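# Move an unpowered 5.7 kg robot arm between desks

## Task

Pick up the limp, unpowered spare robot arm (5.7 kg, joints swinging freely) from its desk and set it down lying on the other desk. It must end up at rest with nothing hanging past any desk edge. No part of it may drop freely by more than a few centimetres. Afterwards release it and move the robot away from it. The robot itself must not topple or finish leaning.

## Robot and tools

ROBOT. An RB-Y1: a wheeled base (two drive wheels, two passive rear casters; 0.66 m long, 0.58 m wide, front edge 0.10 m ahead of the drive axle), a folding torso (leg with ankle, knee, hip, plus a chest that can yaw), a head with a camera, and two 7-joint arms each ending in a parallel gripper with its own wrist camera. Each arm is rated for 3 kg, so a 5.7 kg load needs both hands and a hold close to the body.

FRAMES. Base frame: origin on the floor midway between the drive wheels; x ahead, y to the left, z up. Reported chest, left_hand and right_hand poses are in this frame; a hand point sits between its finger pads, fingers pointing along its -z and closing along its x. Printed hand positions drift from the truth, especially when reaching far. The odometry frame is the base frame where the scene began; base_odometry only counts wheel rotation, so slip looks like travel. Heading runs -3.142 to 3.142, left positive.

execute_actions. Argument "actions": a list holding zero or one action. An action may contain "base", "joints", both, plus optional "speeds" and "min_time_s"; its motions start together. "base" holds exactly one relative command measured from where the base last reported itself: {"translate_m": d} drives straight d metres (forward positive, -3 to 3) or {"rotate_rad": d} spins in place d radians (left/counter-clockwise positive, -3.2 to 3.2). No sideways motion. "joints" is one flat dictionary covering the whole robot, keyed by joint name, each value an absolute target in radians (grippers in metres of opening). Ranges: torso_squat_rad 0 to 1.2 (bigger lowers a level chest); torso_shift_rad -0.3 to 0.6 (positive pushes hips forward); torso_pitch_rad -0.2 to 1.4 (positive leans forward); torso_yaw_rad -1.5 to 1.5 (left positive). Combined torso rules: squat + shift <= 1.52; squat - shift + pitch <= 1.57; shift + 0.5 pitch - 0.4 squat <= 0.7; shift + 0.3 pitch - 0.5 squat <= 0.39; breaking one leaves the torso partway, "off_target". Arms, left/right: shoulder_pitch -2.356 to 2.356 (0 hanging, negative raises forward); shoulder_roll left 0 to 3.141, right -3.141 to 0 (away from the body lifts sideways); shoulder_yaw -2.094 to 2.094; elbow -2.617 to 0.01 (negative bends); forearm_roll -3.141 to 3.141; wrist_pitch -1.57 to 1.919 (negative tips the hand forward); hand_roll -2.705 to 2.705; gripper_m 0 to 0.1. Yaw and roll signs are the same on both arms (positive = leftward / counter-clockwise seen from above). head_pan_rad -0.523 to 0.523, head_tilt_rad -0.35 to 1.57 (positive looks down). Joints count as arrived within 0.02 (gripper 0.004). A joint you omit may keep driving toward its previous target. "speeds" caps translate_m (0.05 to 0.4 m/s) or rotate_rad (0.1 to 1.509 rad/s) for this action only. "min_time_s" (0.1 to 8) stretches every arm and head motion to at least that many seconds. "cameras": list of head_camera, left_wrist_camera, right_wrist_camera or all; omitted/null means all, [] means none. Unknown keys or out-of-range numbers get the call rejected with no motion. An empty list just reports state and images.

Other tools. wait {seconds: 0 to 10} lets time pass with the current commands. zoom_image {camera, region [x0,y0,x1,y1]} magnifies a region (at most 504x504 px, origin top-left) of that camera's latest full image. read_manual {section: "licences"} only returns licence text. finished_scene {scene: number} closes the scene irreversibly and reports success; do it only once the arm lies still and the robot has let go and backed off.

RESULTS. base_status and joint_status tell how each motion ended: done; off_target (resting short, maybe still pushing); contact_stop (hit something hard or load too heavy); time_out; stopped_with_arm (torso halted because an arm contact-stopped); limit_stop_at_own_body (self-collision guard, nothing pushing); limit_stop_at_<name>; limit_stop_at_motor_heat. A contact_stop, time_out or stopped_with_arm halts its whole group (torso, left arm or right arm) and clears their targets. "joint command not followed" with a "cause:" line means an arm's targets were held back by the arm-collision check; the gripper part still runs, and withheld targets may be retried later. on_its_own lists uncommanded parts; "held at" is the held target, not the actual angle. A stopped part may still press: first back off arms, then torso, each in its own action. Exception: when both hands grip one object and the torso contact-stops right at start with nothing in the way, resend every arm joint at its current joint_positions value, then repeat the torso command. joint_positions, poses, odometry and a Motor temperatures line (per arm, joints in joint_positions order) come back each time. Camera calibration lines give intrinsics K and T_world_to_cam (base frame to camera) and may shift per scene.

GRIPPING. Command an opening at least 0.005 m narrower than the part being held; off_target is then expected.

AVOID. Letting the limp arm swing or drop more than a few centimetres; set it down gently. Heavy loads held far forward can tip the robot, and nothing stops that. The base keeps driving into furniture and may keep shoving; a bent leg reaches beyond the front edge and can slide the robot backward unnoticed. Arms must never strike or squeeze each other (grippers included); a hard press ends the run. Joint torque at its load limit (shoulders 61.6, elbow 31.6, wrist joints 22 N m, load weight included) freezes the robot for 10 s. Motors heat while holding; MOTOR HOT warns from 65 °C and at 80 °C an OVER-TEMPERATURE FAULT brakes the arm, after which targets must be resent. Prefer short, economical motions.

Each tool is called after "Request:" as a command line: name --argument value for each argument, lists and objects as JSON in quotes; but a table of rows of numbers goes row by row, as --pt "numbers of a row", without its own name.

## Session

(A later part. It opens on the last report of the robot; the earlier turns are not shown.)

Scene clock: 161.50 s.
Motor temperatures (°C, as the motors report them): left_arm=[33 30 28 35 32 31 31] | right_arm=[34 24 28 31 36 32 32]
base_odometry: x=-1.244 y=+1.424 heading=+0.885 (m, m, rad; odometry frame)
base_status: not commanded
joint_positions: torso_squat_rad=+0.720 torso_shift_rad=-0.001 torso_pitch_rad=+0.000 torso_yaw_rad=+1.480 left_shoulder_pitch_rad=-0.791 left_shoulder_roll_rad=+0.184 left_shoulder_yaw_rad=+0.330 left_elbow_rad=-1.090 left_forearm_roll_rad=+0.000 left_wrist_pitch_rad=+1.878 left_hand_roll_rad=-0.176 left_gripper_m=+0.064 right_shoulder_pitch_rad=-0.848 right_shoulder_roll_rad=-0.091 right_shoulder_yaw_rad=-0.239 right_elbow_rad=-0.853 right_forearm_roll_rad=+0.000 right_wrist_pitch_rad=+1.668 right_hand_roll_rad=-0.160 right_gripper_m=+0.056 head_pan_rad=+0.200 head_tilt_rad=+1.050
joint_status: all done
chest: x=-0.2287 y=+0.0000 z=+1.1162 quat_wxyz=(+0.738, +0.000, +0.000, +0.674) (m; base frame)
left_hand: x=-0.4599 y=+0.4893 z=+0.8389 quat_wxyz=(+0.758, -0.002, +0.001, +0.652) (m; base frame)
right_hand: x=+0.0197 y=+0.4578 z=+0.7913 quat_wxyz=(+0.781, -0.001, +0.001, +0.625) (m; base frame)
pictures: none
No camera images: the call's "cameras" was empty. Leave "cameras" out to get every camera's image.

Request:
execute_actions --actions '[{"joints": {"torso_squat_rad": 0.731}}]' --cameras '[]'

Scene clock: 162.23 s.
Motor temperatures (°C, as the motors report them): left_arm=[33 30 28 35 32 31 31] | right_arm=[34 24 28 31 36 32 32]
base_odometry: x=-1.244 y=+1.424 heading=+0.885 (m, m, rad; odometry frame)
base_status: not commanded
joint_positions: torso_squat_rad=+0.731 torso_shift_rad=-0.001 torso_pitch_rad=+0.000 torso_yaw_rad=+1.480 left_shoulder_pitch_rad=-0.792 left_shoulder_roll_rad=+0.184 left_shoulder_yaw_rad=+0.330 left_elbow_rad=-1.090 left_forearm_roll_rad=+0.000 left_wrist_pitch_rad=+1.878 left_hand_roll_rad=-0.176 left_gripper_m=+0.064 right_shoulder_pitch_rad=-0.848 right_shoulder_roll_rad=-0.091 right_shoulder_yaw_rad=-0.239 right_elbow_rad=-0.853 right_forearm_roll_rad=+0.000 right_wrist_pitch_rad=+1.668 right_hand_roll_rad=-0.160 right_gripper_m=+0.056 head_pan_rad=+0.200 head_tilt_rad=+1.050
joint_status: all done
chest: x=-0.2286 y=+0.0000 z=+1.1111 quat_wxyz=(+0.738, +0.000, +0.000, +0.674) (m; base frame)
left_hand: x=-0.4598 y=+0.4896 z=+0.8343 quat_wxyz=(+0.758, -0.001, +0.001, +0.652) (m; base frame)
right_hand: x=+0.0198 y=+0.4578 z=+0.7862 quat_wxyz=(+0.781, -0.001, +0.001, +0.625) (m; base frame)
pictures: none
No camera images: the call's "cameras" was empty. Leave "cameras" out to get every camera's image.

Request:
execute_actions --actions '[{"joints": {"torso_squat_rad": 0.739}}]'

Scene clock: 162.97 s.
Motor temperatures (°C, as the motors report them): left_arm=[33 30 28 35 32 31 31] | right_arm=[34 24 28 31 36 32 32]
base_odometry: x=-1.244 y=+1.424 heading=+0.885 (m, m, rad; odometry frame)
base_status: not commanded
joint_positions: torso_squat_rad=+0.739 torso_shift_rad=-0.001 torso_pitch_rad=+0.000 torso_yaw_rad=+1.480 left_shoulder_pitch_rad=-0.794 left_shoulder_roll_rad=+0.184 left_shoulder_yaw_rad=+0.330 left_elbow_rad=-1.091 left_forearm_roll_rad=+0.000 left_wrist_pitch_rad=+1.878 left_hand_roll_rad=-0.176 left_gripper_m=+0.064 right_shoulder_pitch_rad=-0.850 right_shoulder_roll_rad=-0.091 right_shoulder_yaw_rad=-0.239 right_elbow_rad=-0.854 right_forearm_roll_rad=+0.000 right_wrist_pitch_rad=+1.668 right_hand_roll_rad=-0.160 right_gripper_m=+0.056 head_pan_rad=+0.200 head_tilt_rad=+1.050
joint_status: all done
chest: x=-0.2284 y=-0.0007 z=+1.1073 quat_wxyz=(+0.738, +0.001, +0.000, +0.674) (m; base frame)
left_hand: x=-0.4597 y=+0.4903 z=+0.8327 quat_wxyz=(+0.758, +0.001, +0.000, +0.652) (m; base frame)
right_hand: x=+0.0198 y=+0.4585 z=+0.7841 quat_wxyz=(+0.781, +0.000, +0.000, +0.625) (m; base frame)
pictures: head_camera, left_wrist_camera, right_wrist_camera
camera_calibration (this result's frames):
head_camera: T_world_to_cam=[[0.989186, 0.137981, 0.0497186, 0.151159], [0.144325, -0.855455, -0.497361, 0.761213], [-0.0260941, 0.499158, -0.866118, 1.05891], [0, 0, 0, 1]] pos_world=[-0.231755, 0.101763, 1.28822]
left_wrist_camera: T_world_to_cam=[[0.117062, 0.992859, -0.0229903, -0.414078], [0.770017, -0.0761195, 0.633466, -0.102029], [0.627192, -0.0918575, -0.773429, 1.06407], [0, 0, 0, 1]] pos_world=[-0.540337, 0.501096, 0.878091]
right_wrist_camera: T_world_to_cam=[[-0.1935, -0.981096, 0.00295078, 0.449633], [-0.753449, 0.150527, 0.640044, -0.526824], [-0.628389, 0.121625, -0.768332, 0.64614], [0, 0, 0, 1]] pos_world=[0.0960966, 0.441847, 0.832314]
Images, in order (width x height): head_camera 896x504, left_wrist_camera 644x364, right_wrist_camera 644x364.

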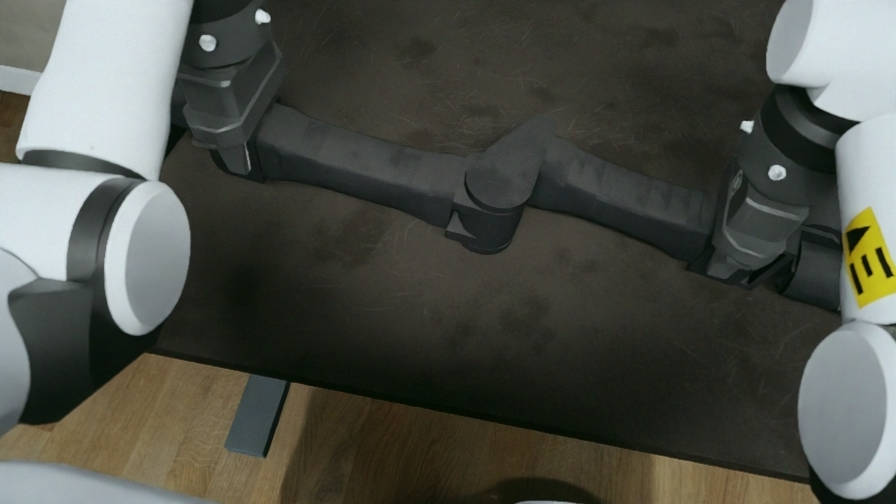

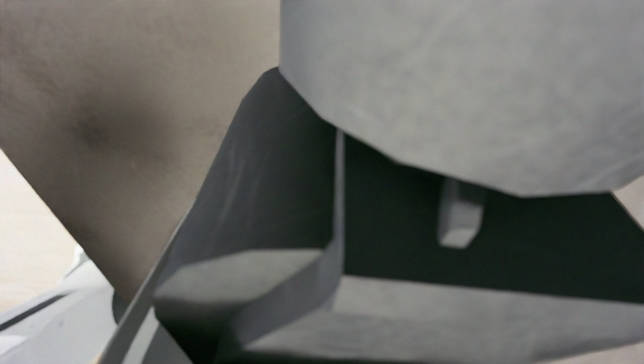

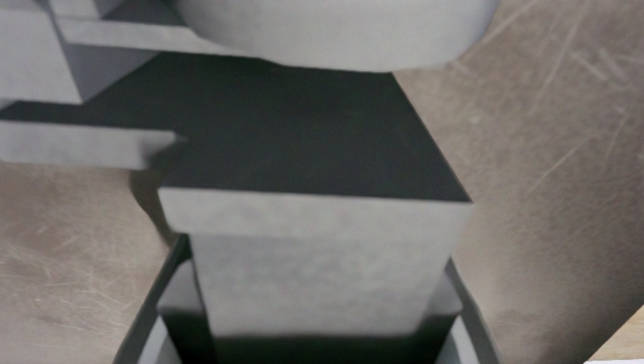

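Request:
execute_actions --actions '[{"joints": {"left_gripper_m": 0.08, "right_gripper_m": 0.073}}]'

Scene clock: 164.20 s.
Motor temperatures (°C, as the motors report them): left_arm=[33 30 28 35 32 31 31] | right_arm=[34 24 28 31 36 32 32]
base_odometry: x=-1.244 y=+1.424 heading=+0.885 (m, m, rad; odometry frame)
base_status: not commanded
joint_positions: torso_squat_rad=+0.739 torso_shift_rad=-0.001 torso_pitch_rad=+0.000 torso_yaw_rad=+1.480 left_shoulder_pitch_rad=-0.794 left_shoulder_roll_rad=+0.184 left_shoulder_yaw_rad=+0.330 left_elbow_rad=-1.091 left_forearm_roll_rad=+0.000 left_wrist_pitch_rad=+1.878 left_hand_roll_rad=-0.176 left_gripper_m=+0.080 right_shoulder_pitch_rad=-0.851 right_shoulder_roll_rad=-0.091 right_shoulder_yaw_rad=-0.239 right_elbow_rad=-0.854 right_forearm_roll_rad=+0.000 right_wrist_pitch_rad=+1.668 right_hand_roll_rad=-0.160 right_gripper_m=+0.073 head_pan_rad=+0.200 head_tilt_rad=+1.050
joint_status: all done
chest: x=-0.2284 y=-0.0006 z=+1.1073 quat_wxyz=(+0.738, +0.000, +0.000, +0.674) (m; base frame)
left_hand: x=-0.4597 y=+0.4904 z=+0.8326 quat_wxyz=(+0.758, +0.001, +0.000, +0.652) (m; base frame)
right_hand: x=+0.0198 y=+0.4587 z=+0.7842 quat_wxyz=(+0.781, +0.000, +0.000, +0.625) (m; base frame)
pictures: head_camera, left_wrist_camera, right_wrist_camera
camera_calibration (this result's frames):
head_camera: T_world_to_cam=[[0.989186, 0.137981, 0.0497129, 0.151162], [0.144327, -0.855536, -0.497221, 0.76114], [-0.0260757, 0.499019, -0.866199, 1.05895], [0, 0, 0, 1]] pos_world=[-0.231767, 0.101889, 1.2882]
left_wrist_camera: T_world_to_cam=[[0.117136, 0.992854, -0.022813, -0.414322], [0.769933, -0.0762787, 0.63355, -0.102025], [0.627282, -0.0917759, -0.773366, 1.06392], [0, 0, 0, 1]] pos_world=[-0.540294, 0.501221, 0.877985]
right_wrist_camera: T_world_to_cam=[[-0.193268, -0.981142, 0.00273392, 0.449998], [-0.753495, 0.150209, 0.640065, -0.526835], [-0.628406, 0.121644, -0.768316, 0.646147], [0, 0, 0, 1]] pos_world=[0.0960452, 0.442047, 0.832424]
Images, in order (width x height): head_camera 896x504, left_wrist_camera 644x364, right_wrist_camera 644x364.

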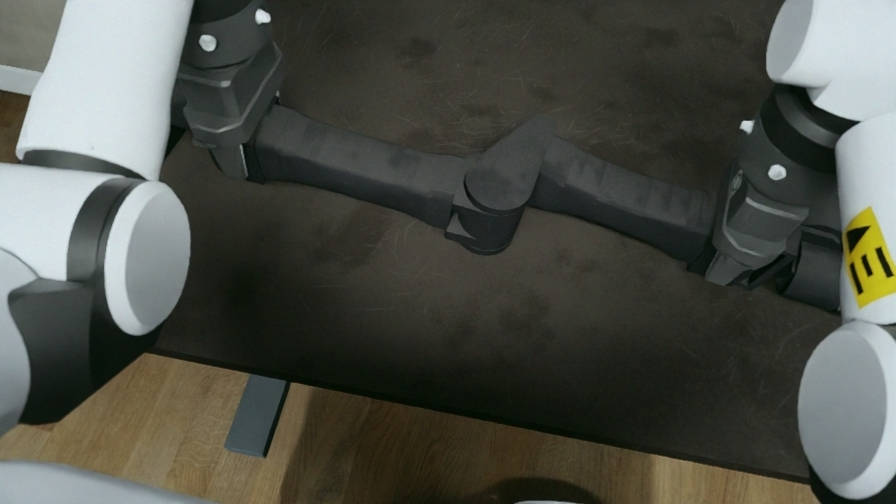

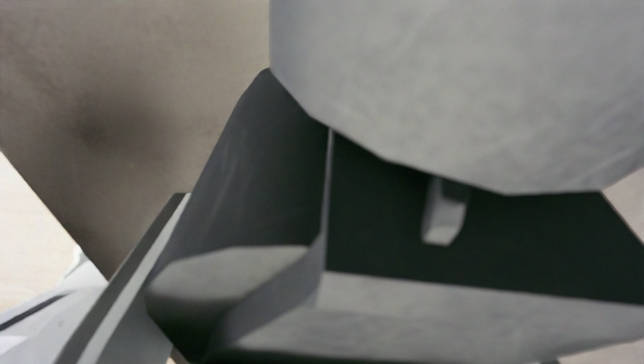

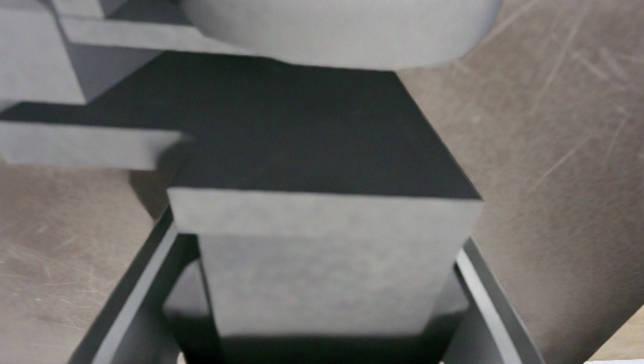

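Request:
execute_actions --actions '[]' --cameras '["left_wrist_camera", "right_wrist_camera"]'

Scene clock: 164.43 s.
Motor temperatures (°C, as the motors report them): left_arm=[33 30 28 35 32 31 31] | right_arm=[34 24 28 31 36 32 32]
base_odometry: x=-1.244 y=+1.424 heading=+0.885 (m, m, rad; odometry frame)
base_status: not commanded
joint_positions: torso_squat_rad=+0.739 torso_shift_rad=-0.001 torso_pitch_rad=+0.000 torso_yaw_rad=+1.480 left_shoulder_pitch_rad=-0.794 left_shoulder_roll_rad=+0.184 left_shoulder_yaw_rad=+0.330 left_elbow_rad=-1.091 left_forearm_roll_rad=+0.000 left_wrist_pitch_rad=+1.878 left_hand_roll_rad=-0.176 left_gripper_m=+0.080 right_shoulder_pitch_rad=-0.851 right_shoulder_roll_rad=-0.091 right_shoulder_yaw_rad=-0.239 right_elbow_rad=-0.854 right_forearm_roll_rad=+0.000 right_wrist_pitch_rad=+1.668 right_hand_roll_rad=-0.160 right_gripper_m=+0.073 head_pan_rad=+0.200 head_tilt_rad=+1.050
joint_status: all done
chest: x=-0.2284 y=-0.0006 z=+1.1073 quat_wxyz=(+0.738, +0.000, +0.000, +0.674) (m; base frame)
left_hand: x=-0.4597 y=+0.4904 z=+0.8326 quat_wxyz=(+0.758, +0.001, +0.000, +0.652) (m; base frame)
right_hand: x=+0.0198 y=+0.4587 z=+0.7842 quat_wxyz=(+0.781, +0.000, +0.000, +0.625) (m; base frame)
pictures: left_wrist_camera, right_wrist_camera
camera_calibration (this result's frames):
left_wrist_camera: T_world_to_cam=[[0.117136, 0.992854, -0.0228114, -0.414324], [0.769932, -0.07628, 0.63355, -0.102025], [0.627282, -0.0917749, -0.773366, 1.06392], [0, 0, 0, 1]] pos_world=[-0.540293, 0.501222, 0.877985]
right_wrist_camera: T_world_to_cam=[[-0.193268, -0.981142, 0.00273343, 0.449998], [-0.753495, 0.150208, 0.640065, -0.526835], [-0.628405, 0.121644, -0.768316, 0.646147], [0, 0, 0, 1]] pos_world=[0.0960453, 0.442047, 0.832424]
Images, in order (width x height): left_wrist_camera 644x364, right_wrist_camera 644x364.

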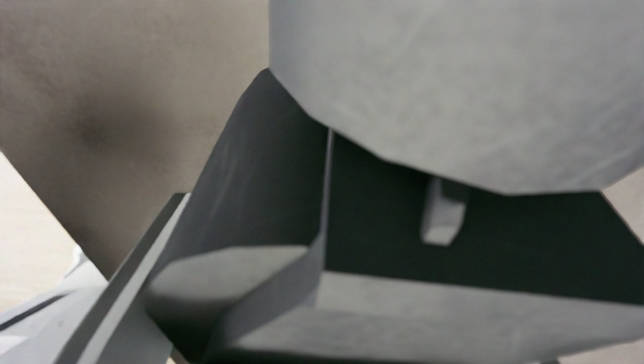

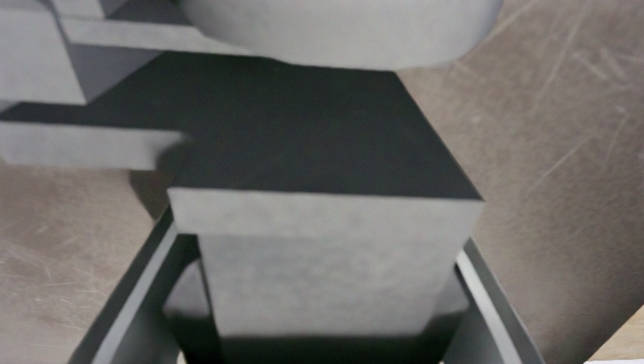

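Request:
execute_actions --actions '[{"joints": {"left_gripper_m": 0.092, "right_gripper_m": 0.085, "torso_squat_rad": 0.3, "head_pan_rad": 0.0, "head_tilt_rad": 1.0}}]' --cameras '["head_camera", "left_wrist_camera"]'

Scene clock: 168.33 s.
Motor temperatures (°C, as the motors report them): left_arm=[33 30 28 35 32 31 31] | right_arm=[33 24 28 31 36 32 32]
base_odometry: x=-1.244 y=+1.424 heading=+0.885 (m, m, rad; odometry frame)
base_status: not commanded
joint_positions: torso_squat_rad=+0.300 torso_shift_rad=-0.001 torso_pitch_rad=+0.000 torso_yaw_rad=+1.480 left_shoulder_pitch_rad=-0.794 left_shoulder_roll_rad=+0.184 left_shoulder_yaw_rad=+0.330 left_elbow_rad=-1.091 left_forearm_roll_rad=+0.000 left_wrist_pitch_rad=+1.878 left_hand_roll_rad=-0.176 left_gripper_m=+0.092 right_shoulder_pitch_rad=-0.851 right_shoulder_roll_rad=-0.091 right_shoulder_yaw_rad=-0.239 right_elbow_rad=-0.854 right_forearm_roll_rad=+0.000 right_wrist_pitch_rad=+1.668 right_hand_roll_rad=-0.160 right_gripper_m=+0.085 head_pan_rad=+0.000 head_tilt_rad=+1.000
joint_status: all done
chest: x=-0.2286 y=-0.0006 z=+1.2587 quat_wxyz=(+0.738, +0.000, +0.000, +0.674) (m; base frame)
left_hand: x=-0.4598 y=+0.4903 z=+0.9838 quat_wxyz=(+0.758, +0.001, +0.000, +0.652) (m; base frame)
right_hand: x=+0.0196 y=+0.4587 z=+0.9356 quat_wxyz=(+0.781, +0.000, +0.000, +0.625) (m; base frame)
pictures: head_camera, left_wrist_camera
camera_calibration (this result's frames):
head_camera: T_world_to_cam=[[0.996669, -0.0637248, 0.0508987, 0.14801], [-0.0262315, -0.841399, -0.539777, 0.859513], [0.0772233, 0.536644, -0.840268, 1.17482], [0, 0, 0, 1]] pos_world=[-0.215694, 0.102167, 1.44357]
left_wrist_camera: T_world_to_cam=[[0.11717, 0.992847, -0.0229258, -0.410644], [0.769899, -0.0762289, 0.633597, -0.197859], [0.627317, -0.0918894, -0.773324, 1.18099], [0, 0, 0, 1]] pos_world=[-0.540411, 0.501145, 1.02924]
Images, in order (width x height): head_camera 896x504, left_wrist_camera 644x364.

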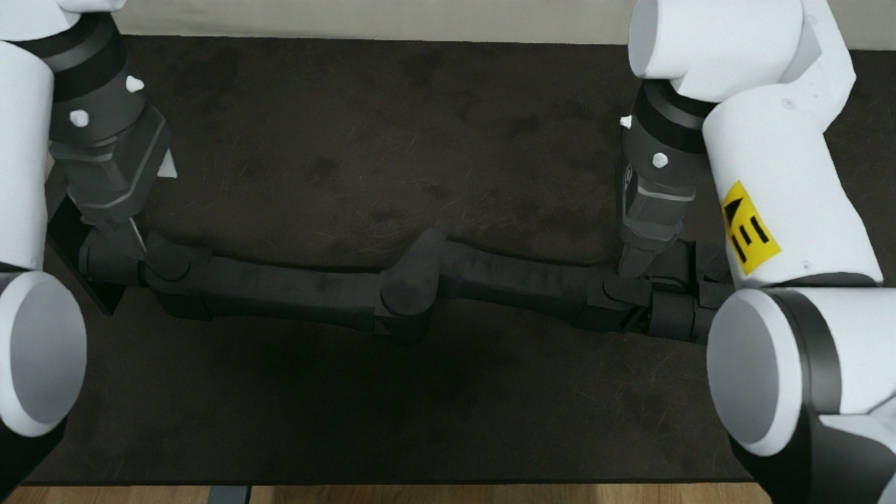

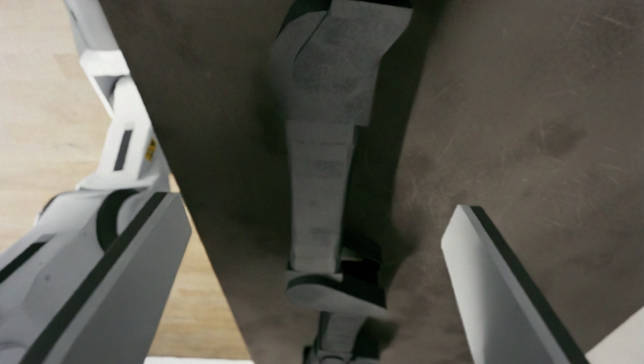

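Request:
execute_actions --actions '[{"base": {"rotate_rad": 1.1}, "joints": {"torso_squat_rad": 0.0, "torso_yaw_rad": 0.3, "left_elbow_rad": -2.0, "right_elbow_rad": -2.0, "left_shoulder_pitch_rad": -0.3, "right_shoulder_pitch_rad": -0.3, "head_tilt_rad": 0.75}}]' --cameras '["head_camera"]'

Request:
execute_actions --actions '[{"base": {"translate_m": -0.3}}]' --cameras '["head_camera"]'

Scene clock: 172.20 s.
Motor temperatures (°C, as the motors report them): left_arm=[32 30 28 34 32 31 31] | right_arm=[33 24 28 31 36 32 32]
base_odometry: x=-1.245 y=+1.424 heading=+1.985 (m, m, rad; odometry frame)
base_status: done
joint_positions: torso_squat_rad=+0.000 torso_shift_rad=-0.001 torso_pitch_rad=+0.000 torso_yaw_rad=+0.300 left_shoulder_pitch_rad=-0.300 left_shoulder_roll_rad=+0.184 left_shoulder_yaw_rad=+0.330 left_elbow_rad=-2.000 left_forearm_roll_rad=+0.000 left_wrist_pitch_rad=+1.878 left_hand_roll_rad=-0.176 left_gripper_m=+0.092 right_shoulder_pitch_rad=-0.300 right_shoulder_roll_rad=-0.091 right_shoulder_yaw_rad=-0.239 right_elbow_rad=-2.000 right_forearm_roll_rad=+0.000 right_wrist_pitch_rad=+1.668 right_hand_roll_rad=-0.160 right_gripper_m=+0.085 head_pan_rad=+0.000 head_tilt_rad=+0.750
joint_status: all done
chest: x=-0.2287 y=-0.0007 z=+1.2899 quat_wxyz=(+0.989, +0.001, +0.000, +0.149) (m; base frame)
left_hand: x=+0.0517 y=+0.4624 z=+1.0677 quat_wxyz=(+0.957, +0.123, -0.194, +0.179) (m; base frame)
right_hand: x=+0.2913 y=-0.1533 z=+1.0760 quat_wxyz=(+0.951, +0.032, -0.309, -0.002) (m; base frame)
pictures: head_camera
camera_calibration (this result's frames):
head_camera: T_world_to_cam=[[0.307848, -0.949837, 0.0551331, -0.0177461], [-0.636191, -0.248588, -0.730387, 1.01789], [0.707454, 0.189773, -0.680805, 1.10311], [0, 0, 0, 1]] pos_world=[-0.127361, 0.0268406, 1.49544]
Images, in order (width x height): head_camera 896x504.

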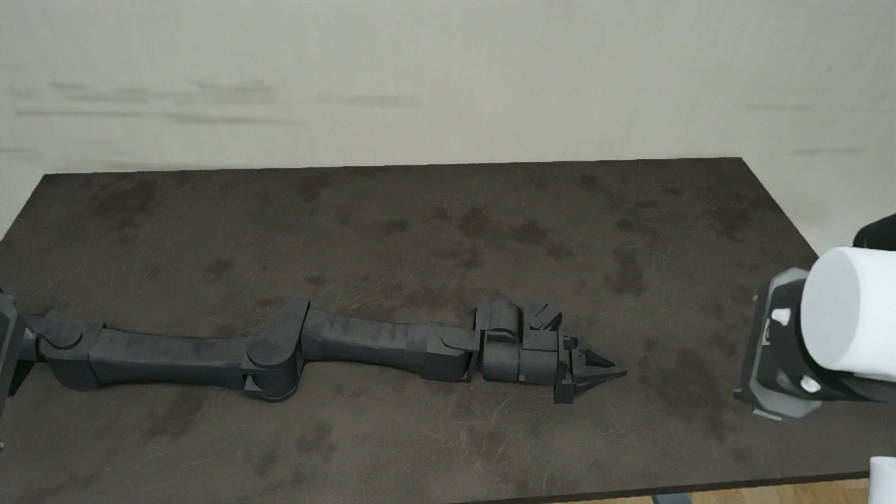

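Scene clock: 174.50 s.
Motor temperatures (°C, as the motors report them): left_arm=[32 30 28 34 32 31 31] | right_arm=[33 24 28 30 36 32 32]
base_odometry: x=-1.124 y=+1.149 heading=+1.986 (m, m, rad; odometry frame)
base_status: done
joint_positions: torso_squat_rad=+0.000 torso_shift_rad=-0.001 torso_pitch_rad=+0.000 torso_yaw_rad=+0.300 left_shoulder_pitch_rad=-0.300 left_shoulder_roll_rad=+0.184 left_shoulder_yaw_rad=+0.330 left_elbow_rad=-2.000 left_forearm_roll_rad=+0.000 left_wrist_pitch_rad=+1.878 left_hand_roll_rad=-0.176 left_gripper_m=+0.092 right_shoulder_pitch_rad=-0.300 right_shoulder_roll_rad=-0.091 right_shoulder_yaw_rad=-0.239 right_elbow_rad=-2.000 right_forearm_roll_rad=+0.000 right_wrist_pitch_rad=+1.668 right_hand_roll_rad=-0.160 right_gripper_m=+0.085 head_pan_rad=+0.000 head_tilt_rad=+0.750
joint_status: not commanded
chest: x=-0.2287 y=-0.0006 z=+1.2899 quat_wxyz=(+0.989, +0.001, +0.000, +0.149) (m; base frame)
left_hand: x=+0.0516 y=+0.4625 z=+1.0677 quat_wxyz=(+0.957, +0.123, -0.193, +0.179) (m; base frame)
right_hand: x=+0.2913 y=-0.1533 z=+1.0760 quat_wxyz=(+0.951, +0.032, -0.309, -0.002) (m; base frame)
pictures: head_camera
camera_calibration (this result's frames):
head_camera: T_world_to_cam=[[0.30785, -0.949834, 0.0551762, -0.0177777], [-0.636122, -0.248605, -0.730442, 1.01796], [0.707515, 0.189768, -0.680743, 1.10307], [0, 0, 0, 1]] pos_world=[-0.127416, 0.0268579, 1.49545]
Images, in order (width x height): head_camera 896x504.

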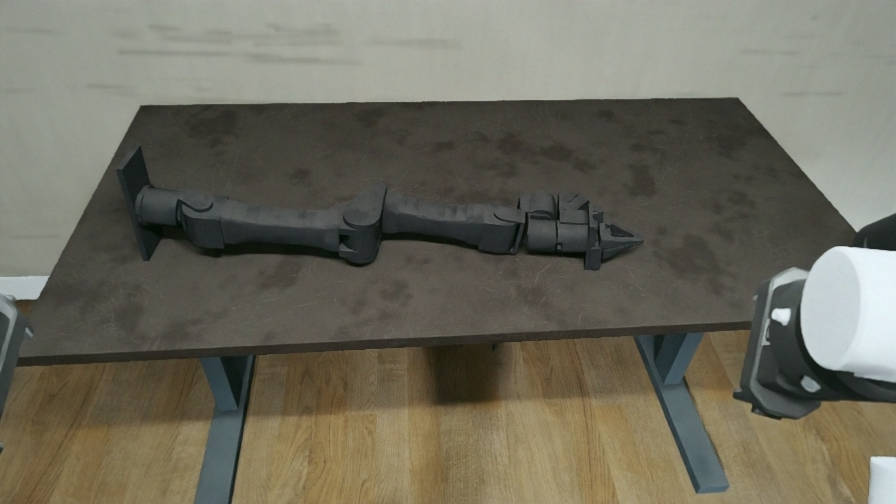

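The spare arm lies fully on the second desk, and the robot is clear of it.

Request:
finished_scene --scene 1

The scene is finished: the task was done.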